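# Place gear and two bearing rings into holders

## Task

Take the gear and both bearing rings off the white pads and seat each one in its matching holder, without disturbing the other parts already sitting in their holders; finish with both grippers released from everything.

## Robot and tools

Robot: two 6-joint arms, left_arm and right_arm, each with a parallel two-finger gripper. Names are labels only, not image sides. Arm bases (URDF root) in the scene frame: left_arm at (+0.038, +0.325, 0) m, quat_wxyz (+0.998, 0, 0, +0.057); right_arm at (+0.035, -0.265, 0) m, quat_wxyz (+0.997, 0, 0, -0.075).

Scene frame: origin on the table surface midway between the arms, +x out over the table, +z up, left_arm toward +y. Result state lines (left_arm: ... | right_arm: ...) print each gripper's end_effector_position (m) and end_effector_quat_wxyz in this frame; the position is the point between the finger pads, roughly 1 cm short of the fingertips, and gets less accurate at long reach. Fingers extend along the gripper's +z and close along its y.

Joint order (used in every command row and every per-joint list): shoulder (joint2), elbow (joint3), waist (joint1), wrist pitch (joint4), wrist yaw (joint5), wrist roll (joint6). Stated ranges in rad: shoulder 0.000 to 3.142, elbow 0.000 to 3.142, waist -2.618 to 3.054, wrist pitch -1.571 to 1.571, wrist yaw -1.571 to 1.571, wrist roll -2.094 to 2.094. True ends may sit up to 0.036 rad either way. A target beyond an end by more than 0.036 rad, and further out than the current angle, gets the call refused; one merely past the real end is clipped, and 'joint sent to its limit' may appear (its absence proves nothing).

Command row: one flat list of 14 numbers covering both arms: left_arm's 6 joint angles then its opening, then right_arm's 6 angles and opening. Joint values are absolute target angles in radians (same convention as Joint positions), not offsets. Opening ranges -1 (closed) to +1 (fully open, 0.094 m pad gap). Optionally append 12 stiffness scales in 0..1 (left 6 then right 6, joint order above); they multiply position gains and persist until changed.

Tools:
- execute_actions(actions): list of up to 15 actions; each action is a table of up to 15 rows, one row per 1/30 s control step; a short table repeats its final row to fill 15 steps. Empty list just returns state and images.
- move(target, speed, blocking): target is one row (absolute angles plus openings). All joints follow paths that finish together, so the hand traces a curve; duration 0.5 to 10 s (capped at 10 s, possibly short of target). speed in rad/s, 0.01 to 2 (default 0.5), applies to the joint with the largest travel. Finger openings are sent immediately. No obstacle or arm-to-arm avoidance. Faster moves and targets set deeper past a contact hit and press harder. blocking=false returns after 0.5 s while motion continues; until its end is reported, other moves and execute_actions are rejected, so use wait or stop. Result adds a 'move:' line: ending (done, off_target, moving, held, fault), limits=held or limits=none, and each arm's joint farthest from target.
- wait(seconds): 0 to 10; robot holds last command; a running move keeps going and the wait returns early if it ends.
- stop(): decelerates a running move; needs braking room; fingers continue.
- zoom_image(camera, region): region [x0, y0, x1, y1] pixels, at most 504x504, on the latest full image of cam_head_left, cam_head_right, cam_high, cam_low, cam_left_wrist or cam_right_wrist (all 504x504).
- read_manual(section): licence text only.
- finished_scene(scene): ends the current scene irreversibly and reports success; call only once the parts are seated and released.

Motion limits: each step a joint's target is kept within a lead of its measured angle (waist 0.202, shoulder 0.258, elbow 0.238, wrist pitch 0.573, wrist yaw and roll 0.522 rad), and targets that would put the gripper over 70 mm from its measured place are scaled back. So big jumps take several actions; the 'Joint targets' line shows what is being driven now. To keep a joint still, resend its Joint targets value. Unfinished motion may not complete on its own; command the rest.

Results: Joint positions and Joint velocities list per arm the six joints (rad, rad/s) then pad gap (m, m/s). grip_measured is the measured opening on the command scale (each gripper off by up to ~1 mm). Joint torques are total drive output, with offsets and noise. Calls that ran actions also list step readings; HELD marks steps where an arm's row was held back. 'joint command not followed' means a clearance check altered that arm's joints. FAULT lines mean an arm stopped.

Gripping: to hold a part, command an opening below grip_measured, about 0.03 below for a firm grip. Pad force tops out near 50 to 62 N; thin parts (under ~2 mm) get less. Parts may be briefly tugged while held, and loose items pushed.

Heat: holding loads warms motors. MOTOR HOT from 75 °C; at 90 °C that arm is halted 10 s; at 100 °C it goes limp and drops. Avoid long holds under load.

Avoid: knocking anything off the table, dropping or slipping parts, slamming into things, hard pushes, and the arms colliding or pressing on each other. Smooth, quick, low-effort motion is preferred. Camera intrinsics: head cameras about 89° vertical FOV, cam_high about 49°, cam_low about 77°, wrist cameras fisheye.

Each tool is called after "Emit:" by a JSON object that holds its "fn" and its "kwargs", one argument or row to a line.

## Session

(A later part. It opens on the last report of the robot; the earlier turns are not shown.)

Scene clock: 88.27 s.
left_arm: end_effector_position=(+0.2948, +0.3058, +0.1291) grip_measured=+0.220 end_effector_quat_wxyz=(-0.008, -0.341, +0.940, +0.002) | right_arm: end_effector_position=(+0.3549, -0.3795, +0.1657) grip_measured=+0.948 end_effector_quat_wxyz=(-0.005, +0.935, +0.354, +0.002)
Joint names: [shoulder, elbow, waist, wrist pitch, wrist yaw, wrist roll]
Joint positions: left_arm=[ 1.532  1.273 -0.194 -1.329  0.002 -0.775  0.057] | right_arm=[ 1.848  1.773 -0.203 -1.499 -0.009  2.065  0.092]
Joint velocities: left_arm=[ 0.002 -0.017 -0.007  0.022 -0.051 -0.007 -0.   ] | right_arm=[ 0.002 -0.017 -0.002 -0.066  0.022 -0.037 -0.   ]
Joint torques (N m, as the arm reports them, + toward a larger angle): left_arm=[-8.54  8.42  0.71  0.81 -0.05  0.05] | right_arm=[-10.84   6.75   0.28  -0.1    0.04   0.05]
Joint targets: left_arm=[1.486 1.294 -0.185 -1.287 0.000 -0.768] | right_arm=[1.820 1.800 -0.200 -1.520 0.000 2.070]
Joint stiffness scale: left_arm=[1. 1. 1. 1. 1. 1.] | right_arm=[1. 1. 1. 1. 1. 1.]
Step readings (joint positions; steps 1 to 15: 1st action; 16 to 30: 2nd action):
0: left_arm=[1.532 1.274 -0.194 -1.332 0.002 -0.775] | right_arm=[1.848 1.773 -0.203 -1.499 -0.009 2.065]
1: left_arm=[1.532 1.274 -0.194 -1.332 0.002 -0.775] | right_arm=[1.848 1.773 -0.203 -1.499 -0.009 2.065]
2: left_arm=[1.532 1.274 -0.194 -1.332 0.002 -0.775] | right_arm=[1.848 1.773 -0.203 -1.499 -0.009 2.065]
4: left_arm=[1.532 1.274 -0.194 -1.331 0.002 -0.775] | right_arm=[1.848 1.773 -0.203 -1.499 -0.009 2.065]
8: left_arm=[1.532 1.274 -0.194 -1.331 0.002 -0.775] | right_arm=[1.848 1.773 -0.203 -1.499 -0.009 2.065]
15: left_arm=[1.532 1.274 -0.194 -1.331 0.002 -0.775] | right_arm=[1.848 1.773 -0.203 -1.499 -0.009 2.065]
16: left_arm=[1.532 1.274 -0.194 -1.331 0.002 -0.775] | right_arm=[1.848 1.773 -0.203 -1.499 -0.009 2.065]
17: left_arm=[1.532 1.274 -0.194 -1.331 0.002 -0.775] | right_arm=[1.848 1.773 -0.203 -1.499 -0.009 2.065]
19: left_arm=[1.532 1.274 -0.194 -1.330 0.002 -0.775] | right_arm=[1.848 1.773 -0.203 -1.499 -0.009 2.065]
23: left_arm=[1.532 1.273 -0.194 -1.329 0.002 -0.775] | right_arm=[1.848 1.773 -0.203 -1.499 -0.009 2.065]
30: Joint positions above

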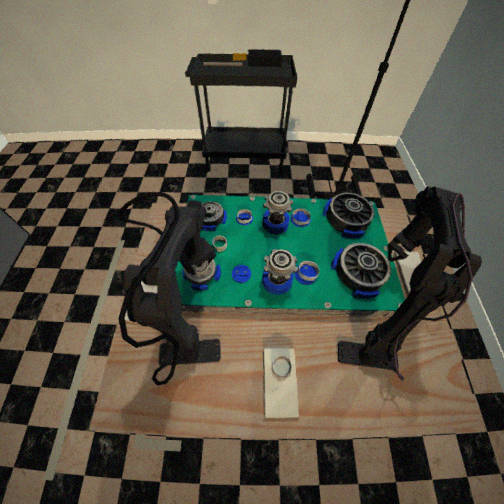

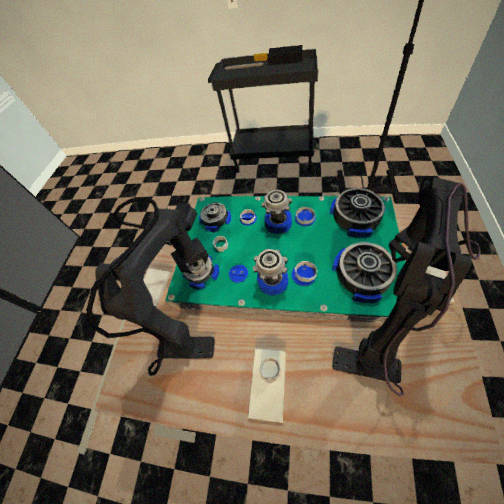

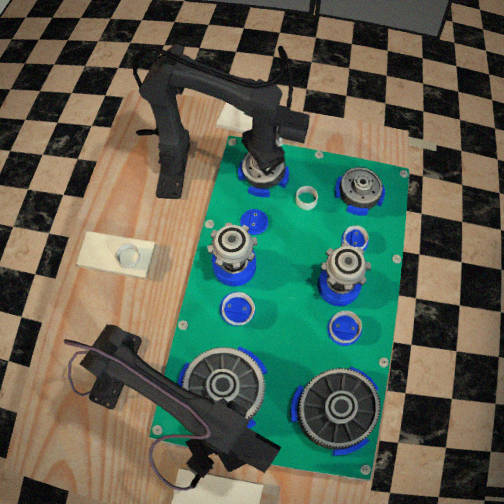

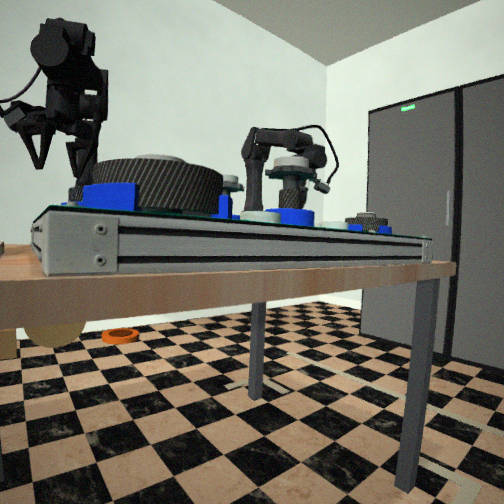

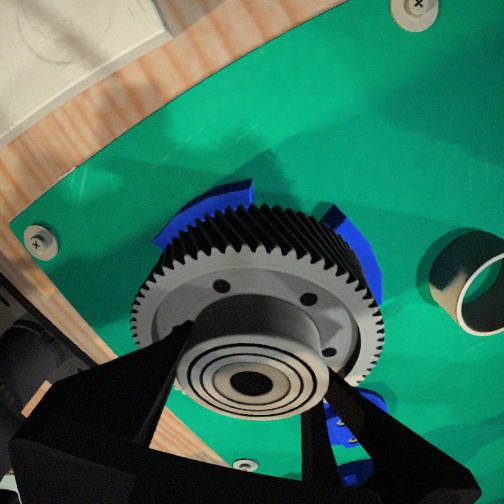

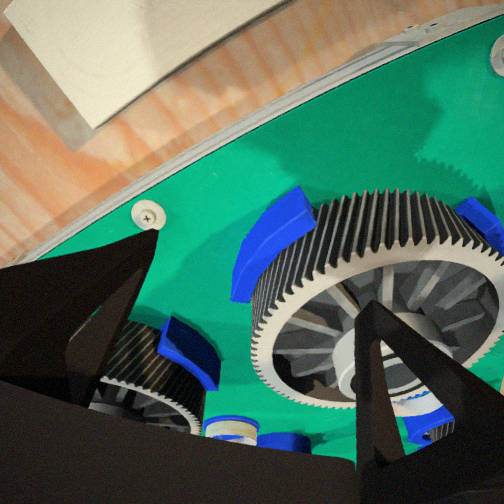

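Emit:
{"fn": "move", "kwargs": {
  "target": [1.427,1.278,-0.185,-1.30,0,-0.768,0.18,1.82,1.80,-0.2,-1.52,0,2.07,0.95],
  "speed": 0.06
}}

Scene clock: 91.10 s.
left_arm: end_effector_position=(+0.2921, +0.3061, +0.1294) grip_measured=+0.220 end_effector_quat_wxyz=(+0.002, -0.342, +0.940, -0.002) | right_arm: end_effector_position=(+0.3549, -0.3795, +0.1657) grip_measured=+0.948 end_effector_quat_wxyz=(-0.005, +0.935, +0.354, +0.002)
Joint names: [shoulder, elbow, waist, wrist pitch, wrist yaw, wrist roll]
Joint positions: left_arm=[ 1.5    1.244 -0.194 -1.309  0.002 -0.777  0.057] | right_arm=[ 1.848  1.773 -0.203 -1.499 -0.009  2.065  0.092]
Joint velocities: left_arm=[ 0.002 -0.002  0.007 -0.051 -0.037  0.007 -0.   ] | right_arm=[-0.007  0.007 -0.012 -0.007  0.007  0.022 -0.001]
Joint torques (N m, as the arm reports them, + toward a larger angle): left_arm=[-10.19   9.56   0.68   0.47  -0.04   0.09] | right_arm=[-10.85   6.77   0.25  -0.1    0.06   0.05]
Joint targets: left_arm=[1.427 1.278 -0.185 -1.300 -0.000 -0.768] | right_arm=[1.820 1.800 -0.200 -1.520 -0.000 2.070]
Joint stiffness scale: left_arm=[1. 1. 1. 1. 1. 1.] | right_arm=[1. 1. 1. 1. 1. 1.]
move: off_target (left_arm, right_arm); limits=none; left_arm: farthest joint: the shoulder, 0.073 radians from its target (0.105 radians at the start); right_arm: farthest joint: the shoulder, 0.028 radians from its target (0.028 radians at the start)

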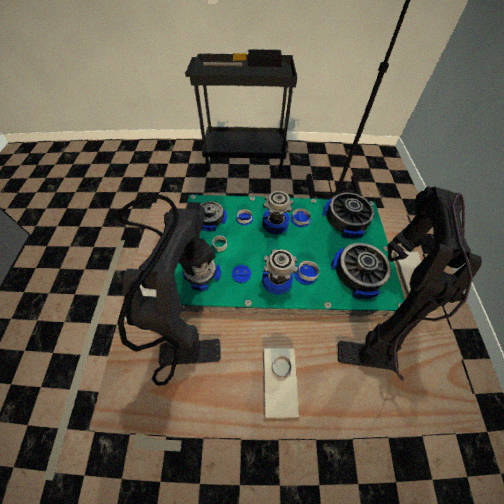

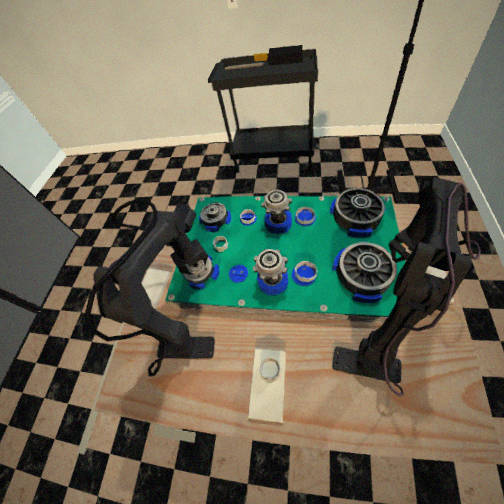

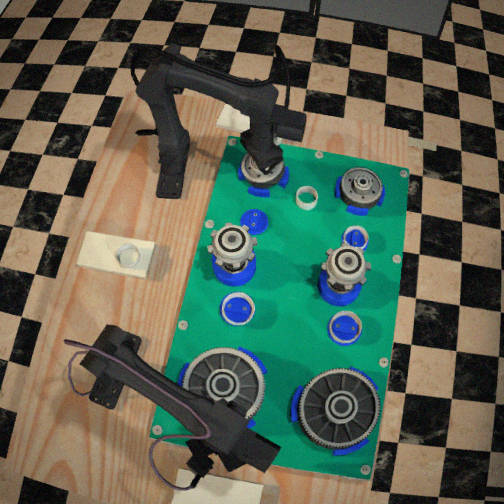

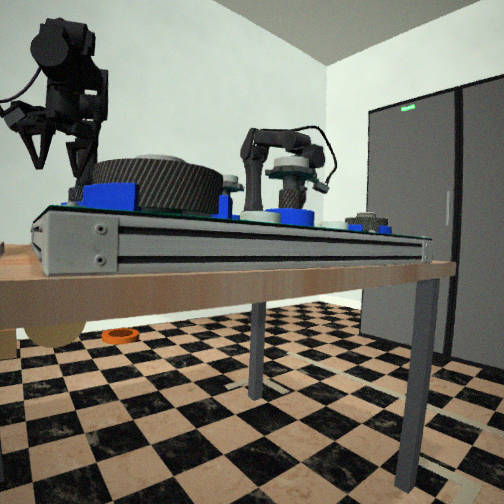

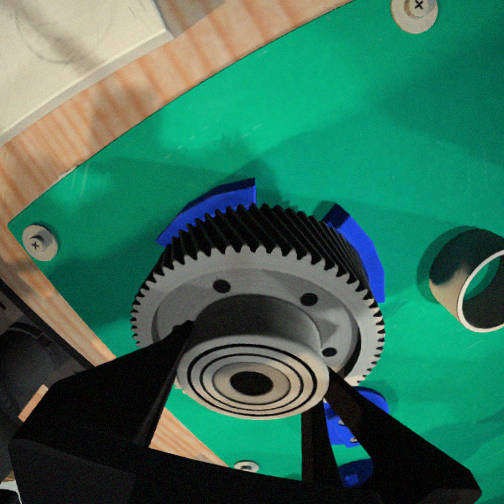

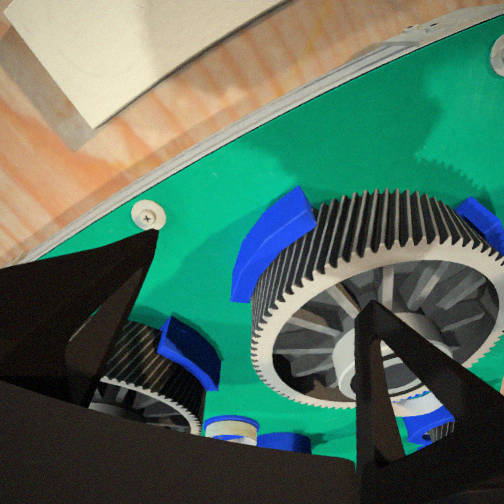

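Emit:
{"fn": "move", "kwargs": {
  "target": [1.427,1.255,-0.185,-1.30,0,-0.768,0.18,1.82,1.80,-0.2,-1.52,0,2.07,0.95],
  "speed": 0.03
}}

Scene clock: 93.97 s.
left_arm: end_effector_position=(+0.2914, +0.3059, +0.1289) grip_measured=+0.220 end_effector_quat_wxyz=(+0.005, -0.342, +0.940, -0.003) | right_arm: end_effector_position=(+0.3549, -0.3795, +0.1657) grip_measured=+0.948 end_effector_quat_wxyz=(-0.005, +0.935, +0.354, +0.002)
Joint names: [shoulder, elbow, waist, wrist pitch, wrist yaw, wrist roll]
Joint positions: left_arm=[ 1.491  1.233 -0.195 -1.301  0.002 -0.779  0.057] | right_arm=[ 1.848  1.773 -0.203 -1.499 -0.009  2.065  0.092]
Joint velocities: left_arm=[-0.017 -0.012  0.002 -0.037  0.022 -0.051 -0.001] | right_arm=[-0.022  0.007 -0.002  0.022 -0.066 -0.081 -0.001]
Joint torques (N m, as the arm reports them, + toward a larger angle): left_arm=[-9.51  8.48  0.71  0.38 -0.03  0.1 ] | right_arm=[-10.84   6.78   0.19  -0.11   0.03   0.05]
Joint targets: left_arm=[1.427 1.255 -0.185 -1.300 -0.000 -0.768] | right_arm=[1.820 1.800 -0.200 -1.520 0.000 2.070]
Joint stiffness scale: left_arm=[1. 1. 1. 1. 1. 1.] | right_arm=[1. 1. 1. 1. 1. 1.]
move: off_target (left_arm, right_arm); limits=none; left_arm: farthest joint: the shoulder, 0.064 radians from its target (0.073 radians at the start); right_arm: farthest joint: the shoulder, 0.028 radians from its target (0.028 radians at the start)

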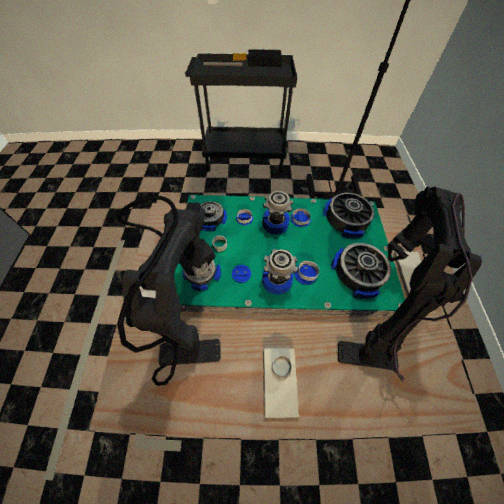

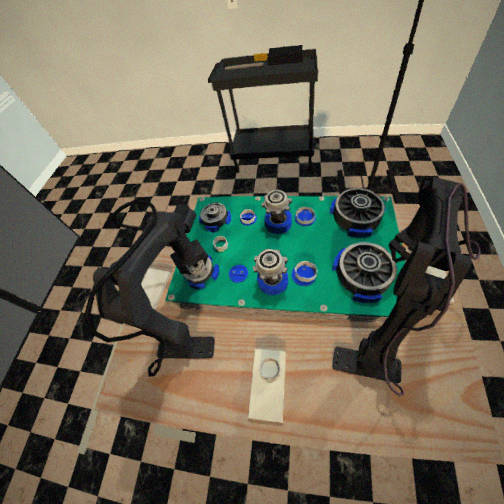

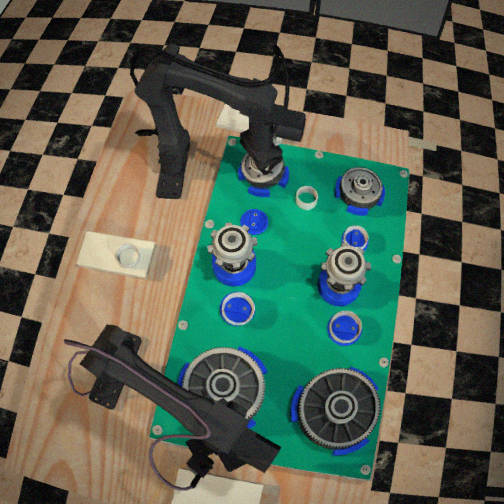

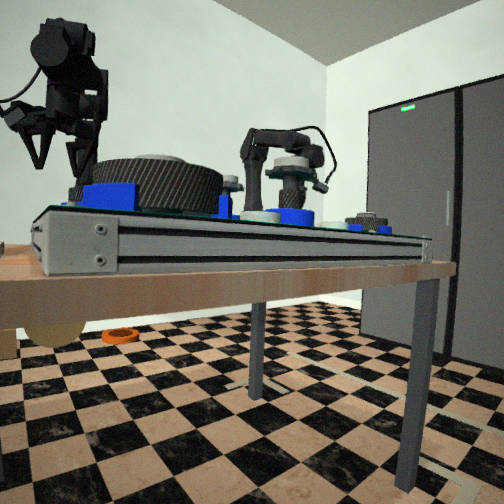

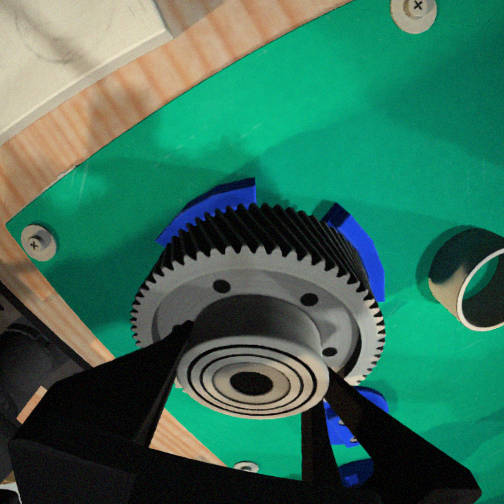

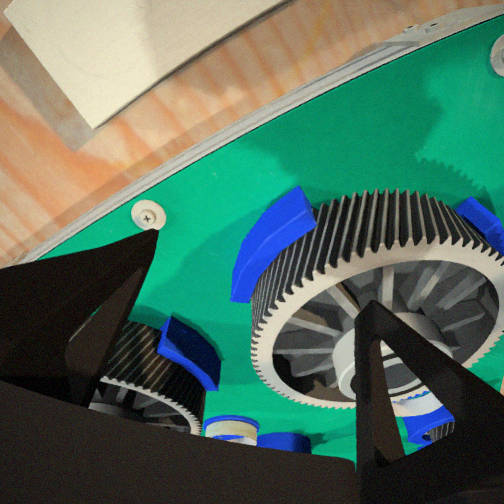

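Emit:
{"fn": "zoom_image", "kwargs": {
  "camera": "cam_high",
  "region": [232, 155, 296, 203]
}}

Emit:
{"fn": "zoom_image", "kwargs": {
  "camera": "cam_high",
  "region": [330, 165, 394, 220]
}}

Emit:
{"fn": "zoom_image", "kwargs": {
  "camera": "cam_left_wrist",
  "region": [140, 160, 400, 320]
}}

Region (232, 155, 296, 203) of cam_high's 504x504 image, scaled by 7.875, with more detail than that image has; it fills the top 378 rows of this view, and the rest is white.

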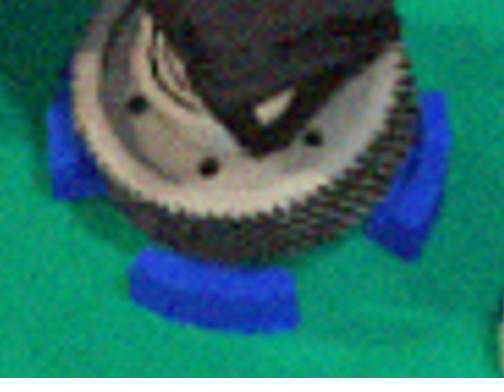

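Region (330, 165, 394, 220) of cam_high's 504x504 image, scaled by 7.875, with more detail than that image has; it fills the top 433 rows of this view, and the rest is white.

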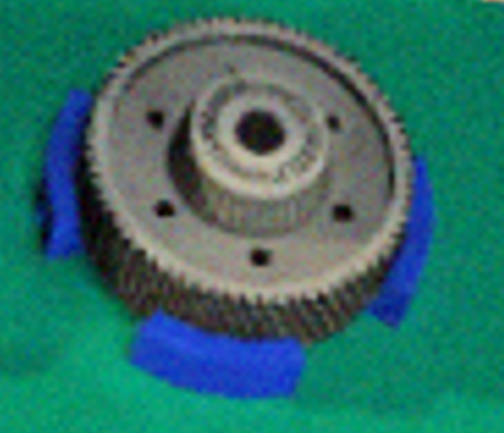

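Region (140, 160, 400, 320) of cam_left_wrist's 504x504 image, scaled by 1.938, with more detail than that image has; it fills the top 310 rows of this view, and the rest is white.

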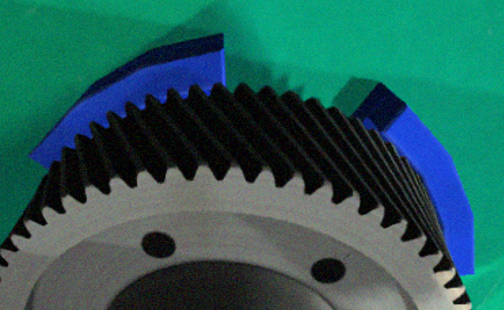

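Emit:
{"fn": "move", "kwargs": {
  "target": [1.467,1.356,-0.2,-1.343,0,-0.768,0.18,1.82,1.80,-0.2,-1.52,0,2.07,0.95],
  "speed": 0.15
}}

Emit:
{"fn": "execute_actions", "kwargs": {
  "actions": [
    [[1.467,1.34,-0.205,-1.335,0,-0.768,0.18,1.82,1.80,-0.2,-1.52,0,2.07,0.95],[1.467,1.33,-0.21,-1.33,0,-0.768,0.18,1.82,1.80,-0.2,-1.52,0,2.07,0.95],[1.467,1.32,-0.215,-1.325,0,-0.768,0.18,1.82,1.80,-0.2,-1.52,0,2.07,0.95],[1.467,1.315,-0.219,-1.32,0,-0.768,0.18,1.82,1.80,-0.2,-1.52,0,2.07,0.95]]
  ]
}}

Emit:
{"fn": "zoom_image", "kwargs": {
  "camera": "cam_left_wrist",
  "region": [140, 160, 400, 320]
}}

Scene clock: 97.13 s.
left_arm: end_effector_position=(+0.2933, +0.3057, +0.1324) grip_measured=+0.220 end_effector_quat_wxyz=(-0.001, -0.341, +0.940, -0.000) | right_arm: end_effector_position=(+0.3549, -0.3795, +0.1657) grip_measured=+0.948 end_effector_quat_wxyz=(-0.005, +0.935, +0.354, +0.002)
Joint names: [shoulder, elbow, waist, wrist pitch, wrist yaw, wrist roll]
Joint positions: left_arm=[ 1.512  1.266 -0.195 -1.327  0.001 -0.776  0.057] | right_arm=[ 1.848  1.773 -0.203 -1.499 -0.009  2.065  0.092]
Joint velocities: left_arm=[-0.017  0.002 -0.017 -0.022  0.007  0.007 -0.   ] | right_arm=[-0.007  0.017  0.017 -0.051  0.022 -0.081  0.   ]
Joint torques (N m, as the arm reports them, + toward a larger angle): left_arm=[-8.29 14.4  -0.39  0.17 -0.04  0.06] | right_arm=[-10.78   6.76   0.24  -0.11   0.04   0.04]
Joint targets: left_arm=[1.467 1.356 -0.200 -1.343 -0.000 -0.768] | right_arm=[1.820 1.800 -0.200 -1.520 0.000 2.070]
Joint stiffness scale: left_arm=[1. 1. 1. 1. 1. 1.] | right_arm=[1. 1. 1. 1. 1. 1.]
move: off_target (left_arm, right_arm); limits=none; left_arm: farthest joint: the elbow, 0.090 radians from its target (0.123 radians at the start); right_arm: farthest joint: the shoulder, 0.028 radians from its target (0.028 radians at the start)

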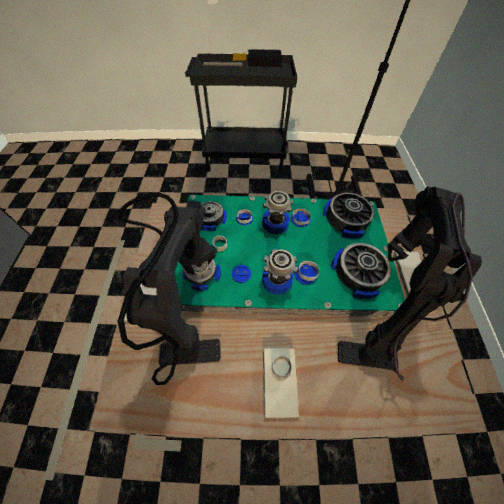

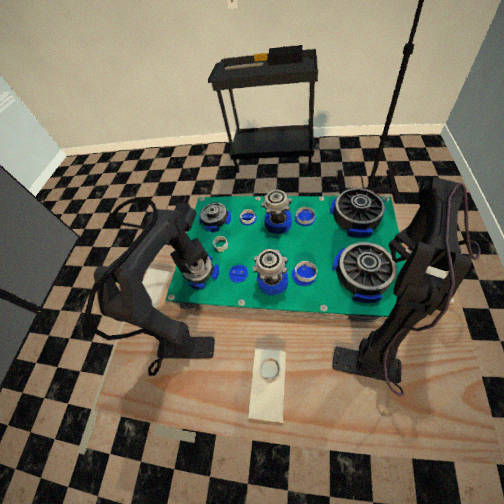

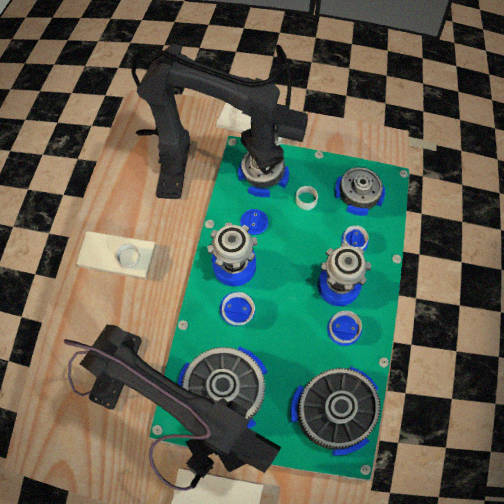

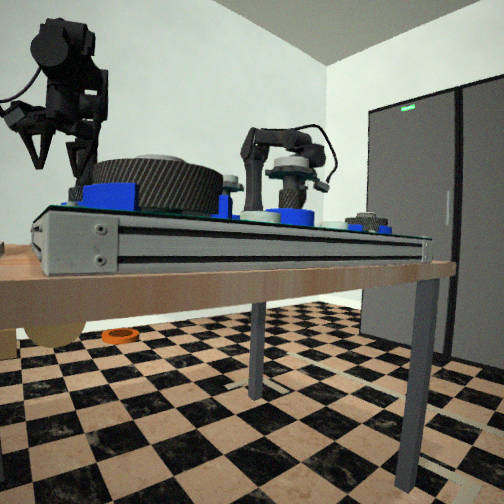

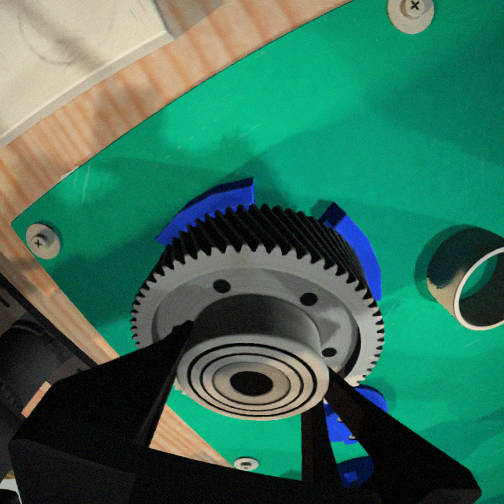

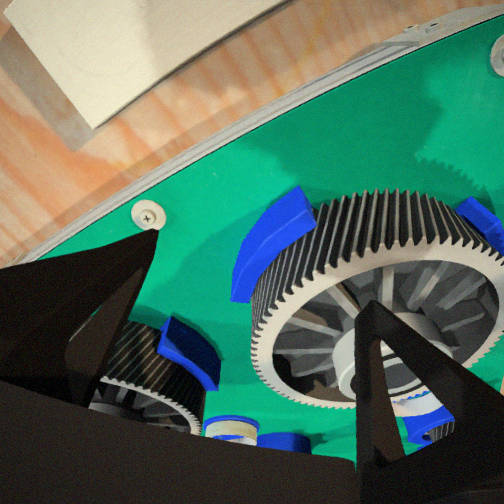

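Scene clock: 97.63 s.
left_arm: end_effector_position=(+0.2928, +0.3007, +0.1324) grip_measured=+0.220 end_effector_quat_wxyz=(-0.002, -0.333, +0.943, -0.002) | right_arm: end_effector_position=(+0.3549, -0.3795, +0.1657) grip_measured=+0.948 end_effector_quat_wxyz=(-0.005, +0.935, +0.354, +0.002)
Joint names: [shoulder, elbow, waist, wrist pitch, wrist yaw, wrist roll]
Joint positions: left_arm=[ 1.512  1.266 -0.212 -1.328  0.005 -0.775  0.057] | right_arm=[ 1.848  1.773 -0.203 -1.499 -0.009  2.065  0.092]
Joint velocities: left_arm=[ 0.007  0.007 -0.017 -0.007  0.007 -0.007  0.   ] | right_arm=[ 0.002 -0.012 -0.002  0.022 -0.007  0.007 -0.   ]
Joint torques (N m, as the arm reports them, + toward a larger angle): left_arm=[-8.26 10.88 -0.55  0.42 -0.05  0.05] | right_arm=[-10.81   6.75   0.28  -0.1    0.04   0.04]
Joint targets: left_arm=[1.467 1.315 -0.219 -1.320 0.000 -0.768] | right_arm=[1.820 1.800 -0.200 -1.520 -0.000 2.070]
Joint stiffness scale: left_arm=[1. 1. 1. 1. 1. 1.] | right_arm=[1. 1. 1. 1. 1. 1.]
Step readings (joint positions):
0: left_arm=[1.512 1.266 -0.195 -1.327 0.001 -0.776] | right_arm=[1.848 1.773 -0.203 -1.499 -0.009 2.065]
1: left_arm=[1.512 1.266 -0.195 -1.328 0.001 -0.776] | right_arm=[1.848 1.773 -0.203 -1.499 -0.009 2.065]
2: left_arm=[1.512 1.266 -0.195 -1.328 0.001 -0.776] | right_arm=[1.848 1.773 -0.203 -1.499 -0.009 2.065]
4: left_arm=[1.512 1.266 -0.200 -1.328 0.001 -0.776] | right_arm=[1.848 1.773 -0.203 -1.499 -0.009 2.065]
8: left_arm=[1.512 1.266 -0.211 -1.328 0.004 -0.775] | right_arm=[1.848 1.773 -0.203 -1.499 -0.009 2.065]
15: Joint positions above

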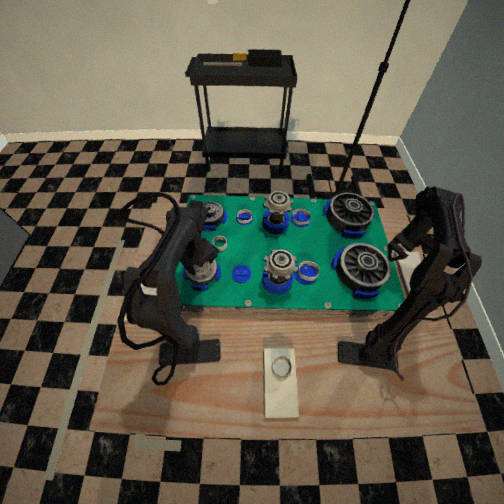

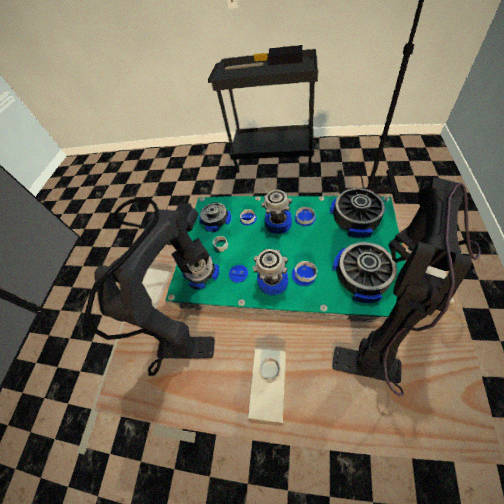

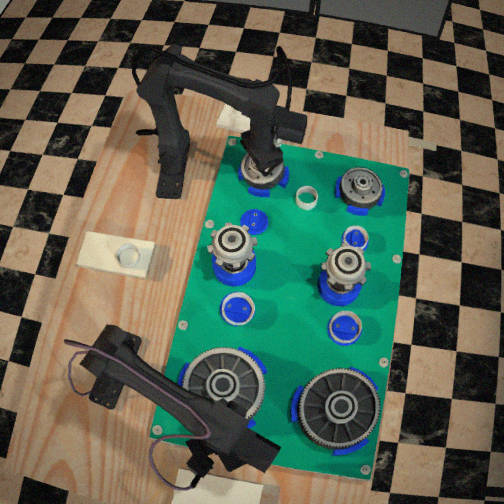

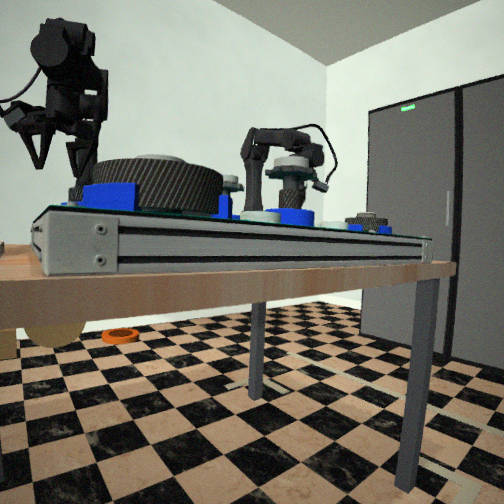

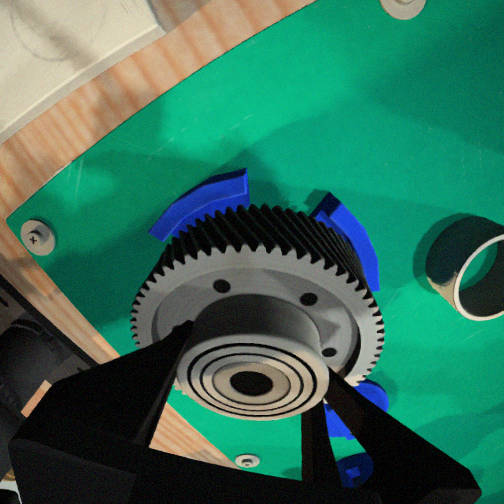

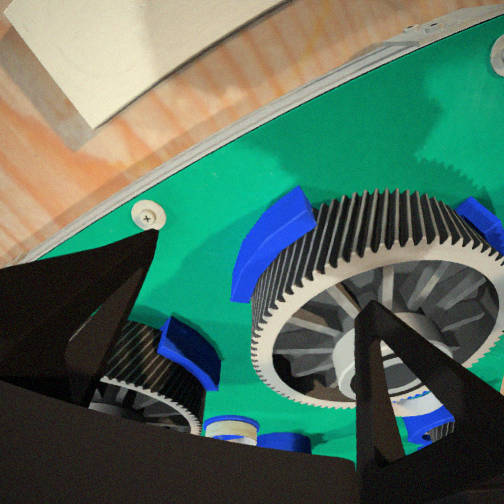

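Region (140, 160, 400, 320) of cam_left_wrist's 504x504 image, scaled by 1.938, with more detail than that image has; it fills the top 310 rows of this view, and the rest is white.

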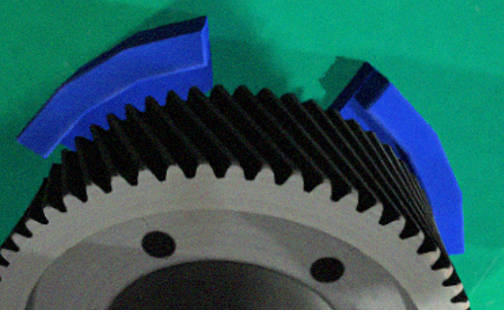

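Emit:
{"fn": "execute_actions", "kwargs": {
  "actions": [
    [[1.467,1.315,-0.21,-1.32,0,-0.768,0.18,1.82,1.80,-0.2,-1.52,0,2.07,0.95],[1.467,1.315,-0.203,-1.32,0,-0.768,0.18,1.82,1.80,-0.2,-1.52,0,2.07,0.95],[1.467,1.315,-0.196,-1.32,0,-0.768,0.18,1.82,1.80,-0.2,-1.52,0,2.07,0.95]],
    [[1.467,1.311,-0.196,-1.318,0,-0.768,0.18,1.82,1.80,-0.2,-1.52,0,2.07,0.95],[1.467,1.308,-0.196,-1.316,0,-0.768,0.18,1.82,1.80,-0.2,-1.52,0,2.07,0.95],[1.467,1.305,-0.196,-1.314,0,-0.768,0.18,1.82,1.80,-0.2,-1.52,0,2.07,0.95],[1.467,1.302,-0.196,-1.312,0,-0.768,0.18,1.82,1.80,-0.2,-1.52,0,2.07,0.95],[1.467,1.299,-0.196,-1.310,0,-0.768,0.18,1.82,1.80,-0.2,-1.52,0,2.07,0.95],[1.467,1.296,-0.196,-1.308,0,-0.768,0.18,1.82,1.80,-0.2,-1.52,0,2.07,0.95],[1.467,1.293,-0.196,-1.306,0,-0.768,0.18,1.82,1.80,-0.2,-1.52,0,2.07,0.95],[1.467,1.290,-0.196,-1.304,0,-0.768,0.18,1.82,1.80,-0.2,-1.52,0,2.07,0.95],[1.467,1.287,-0.196,-1.302,0,-0.768,0.18,1.82,1.80,-0.2,-1.52,0,2.07,0.95],[1.467,1.284,-0.196,-1.300,0,-0.768,0.18,1.82,1.80,-0.2,-1.52,0,2.07,0.95],[1.467,1.281,-0.196,-1.298,0,-0.768,0.18,1.82,1.80,-0.2,-1.52,0,2.07,0.95]]
  ]
}}

Emit:
{"fn": "zoom_image", "kwargs": {
  "camera": "cam_left_wrist",
  "region": [140, 160, 400, 320]
}}

Scene clock: 99.90 s.
left_arm: end_effector_position=(+0.2921, +0.3021, +0.1267) grip_measured=+0.220 end_effector_quat_wxyz=(-0.004, -0.336, +0.942, -0.003) | right_arm: end_effector_position=(+0.3548, -0.3795, +0.1657) grip_measured=+0.948 end_effector_quat_wxyz=(-0.005, +0.935, +0.354, +0.002)
Joint names: [shoulder, elbow, waist, wrist pitch, wrist yaw, wrist roll]
Joint positions: left_arm=[ 1.512  1.244 -0.204 -1.308  0.009 -0.775  0.057] | right_arm=[ 1.848  1.773 -0.203 -1.5   -0.009  2.065  0.092]
Joint velocities: left_arm=[ 0.007 -0.042 -0.017  0.095 -0.007 -0.11   0.001] | right_arm=[ 0.002 -0.032 -0.002  0.037  0.037 -0.051 -0.001]
Joint torques (N m, as the arm reports them, + toward a larger angle): left_arm=[-8.26 10.02  0.61  0.4  -0.09  0.06] | right_arm=[-10.81   6.8    0.23  -0.11   0.03   0.04]
Joint targets: left_arm=[1.467 1.281 -0.196 -1.298 0.000 -0.768] | right_arm=[1.820 1.800 -0.200 -1.520 0.000 2.070]
Joint stiffness scale: left_arm=[1. 1. 1. 1. 1. 1.] | right_arm=[1. 1. 1. 1. 1. 1.]
Step readings (joint positions; steps 1 to 15: 1st action; 16 to 30: 2nd action):
0: left_arm=[1.512 1.266 -0.212 -1.328 0.005 -0.775] | right_arm=[1.848 1.773 -0.203 -1.500 -0.009 2.065]
1: left_arm=[1.512 1.266 -0.212 -1.328 0.005 -0.775] | right_arm=[1.848 1.773 -0.203 -1.500 -0.009 2.065]
2: left_arm=[1.512 1.266 -0.212 -1.328 0.005 -0.775] | right_arm=[1.848 1.773 -0.203 -1.500 -0.009 2.065]
4: left_arm=[1.512 1.266 -0.210 -1.328 0.006 -0.775] | right_arm=[1.848 1.773 -0.203 -1.500 -0.009 2.065]
8: left_arm=[1.512 1.266 -0.205 -1.328 0.006 -0.775] | right_arm=[1.848 1.773 -0.203 -1.500 -0.009 2.065]
15: left_arm=[1.512 1.266 -0.204 -1.328 0.006 -0.775] | right_arm=[1.848 1.773 -0.203 -1.500 -0.009 2.065]
16: left_arm=[1.512 1.266 -0.204 -1.328 0.006 -0.775] | right_arm=[1.848 1.773 -0.203 -1.500 -0.009 2.065]
17: left_arm=[1.512 1.266 -0.204 -1.328 0.006 -0.775] | right_arm=[1.848 1.773 -0.203 -1.500 -0.009 2.065]
19: left_arm=[1.512 1.266 -0.204 -1.328 0.006 -0.775] | right_arm=[1.848 1.773 -0.203 -1.500 -0.009 2.065]
23: left_arm=[1.512 1.261 -0.204 -1.322 0.006 -0.775] | right_arm=[1.848 1.773 -0.203 -1.500 -0.009 2.065]
30: Joint positions above

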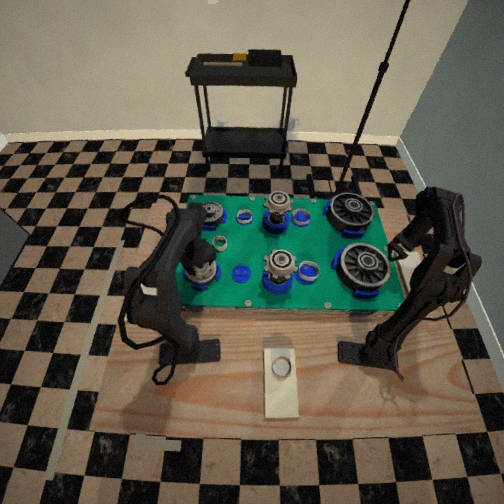

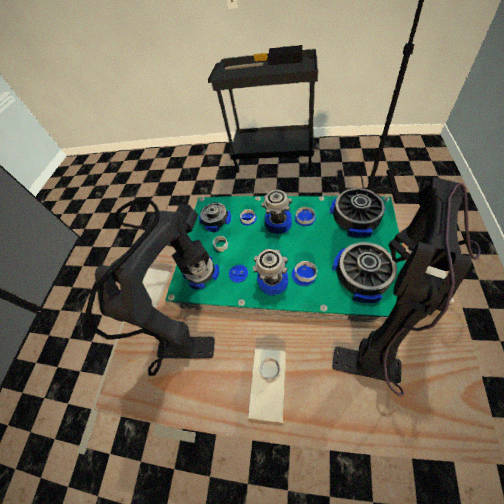

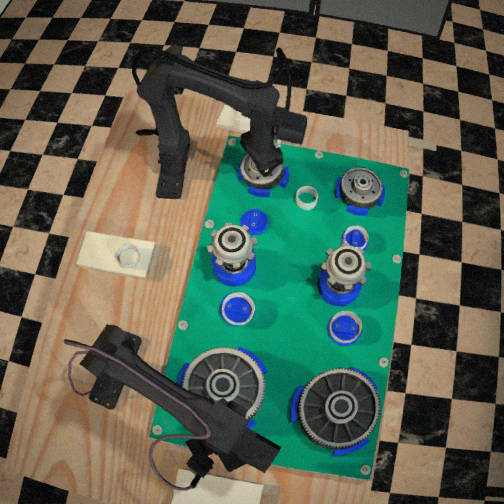

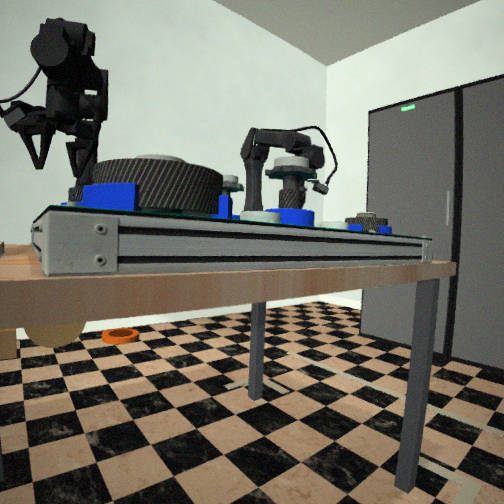

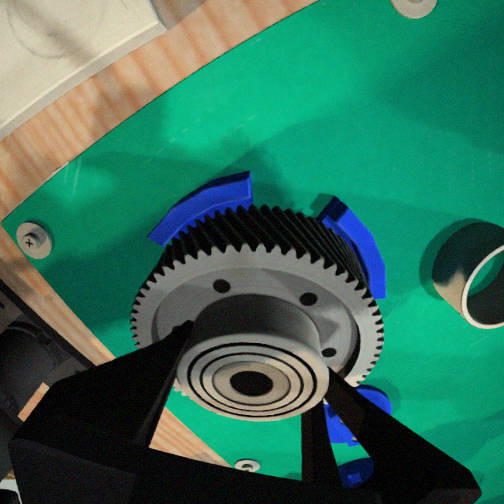

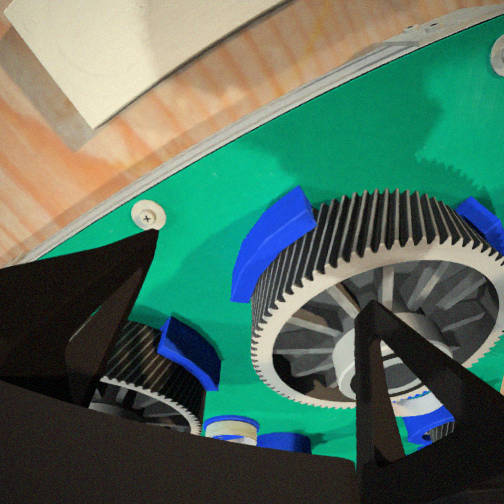

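Region (140, 160, 400, 320) of cam_left_wrist's 504x504 image, scaled by 1.938, with more detail than that image has; it fills the top 310 rows of this view, and the rest is white.

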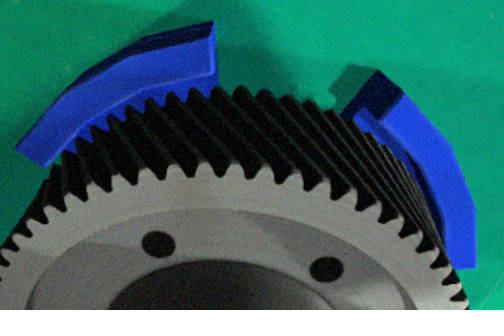

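Going freely below prior contact. Continue down.

Emit:
{"fn": "move", "kwargs": {
  "target": [1.467,1.225,-0.196,-1.245,0,-0.768,0.18,1.82,1.80,-0.2,-1.52,0,2.07,0.95],
  "speed": 0.06
}}

Scene clock: 101.33 s.
left_arm: end_effector_position=(+0.2977, +0.3053, +0.1175) grip_measured=+0.220 end_effector_quat_wxyz=(+0.005, -0.336, +0.942, +0.002) | right_arm: end_effector_position=(+0.3548, -0.3795, +0.1657) grip_measured=+0.948 end_effector_quat_wxyz=(-0.005, +0.935, +0.354, +0.002)
Joint names: [shoulder, elbow, waist, wrist pitch, wrist yaw, wrist roll]
Joint positions: left_arm=[ 1.521  1.216 -0.202 -1.258 -0.009 -0.773  0.057] | right_arm=[ 1.848  1.773 -0.203 -1.5   -0.009  2.065  0.092]
Joint velocities: left_arm=[-0.017 -0.022  0.002 -0.037 -0.037  0.007 -0.   ] | right_arm=[-0.007 -0.027  0.002 -0.066  0.037  0.007  0.   ]
Joint torques (N m, as the arm reports them, + toward a larger angle): left_arm=[-9.06  7.29  0.44  0.53  0.04  0.05] | right_arm=[-10.81   6.79   0.23  -0.1    0.05   0.05]
Joint targets: left_arm=[1.467 1.225 -0.196 -1.245 -0.000 -0.768] | right_arm=[1.820 1.800 -0.200 -1.520 -0.000 2.070]
Joint stiffness scale: left_arm=[1. 1. 1. 1. 1. 1.] | right_arm=[1. 1. 1. 1. 1. 1.]
move: off_target (left_arm, right_arm); limits=none; left_arm: farthest joint: the shoulder, 0.054 radians from its target (0.045 radians at the start); right_arm: farthest joint: the shoulder, 0.028 radians from its target (0.028 radians at the start)

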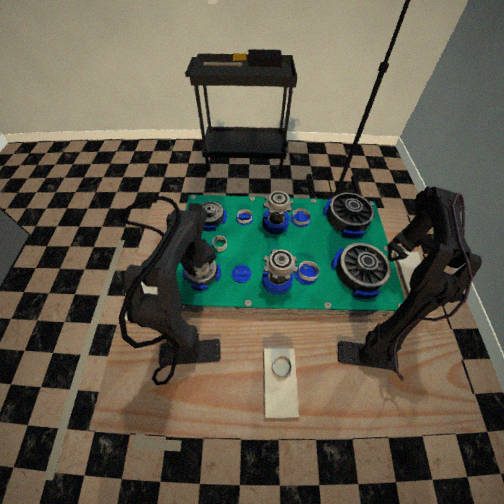

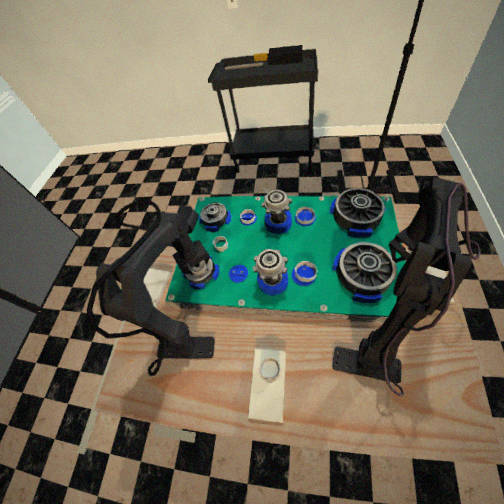

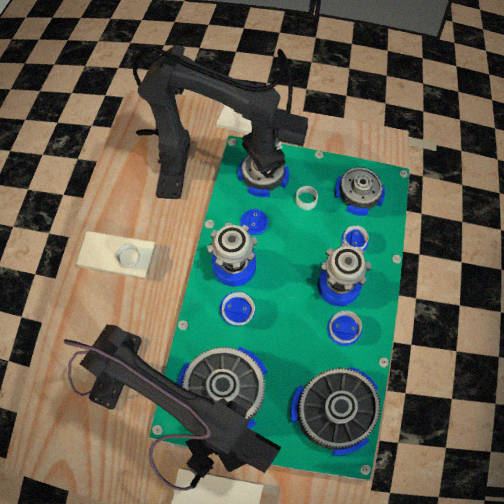

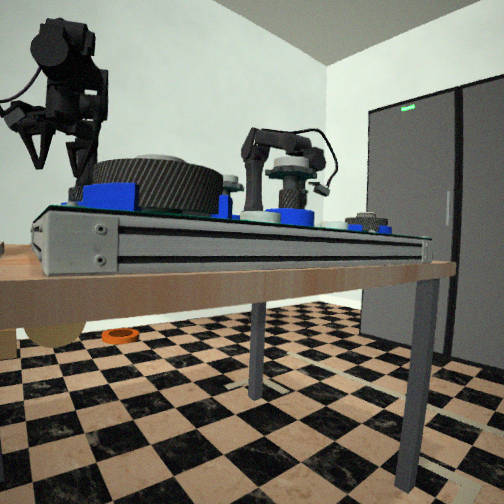

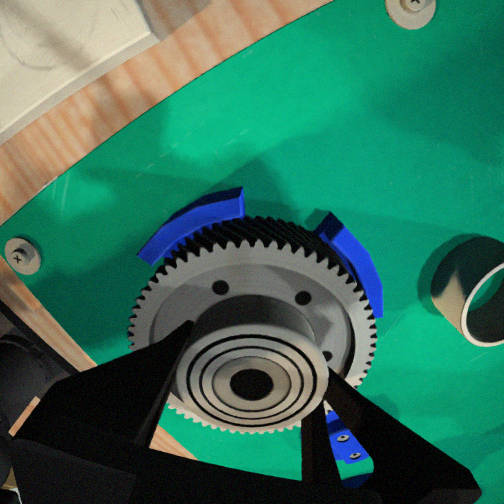

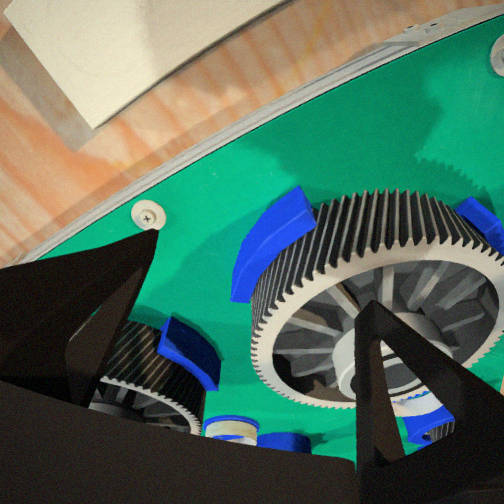

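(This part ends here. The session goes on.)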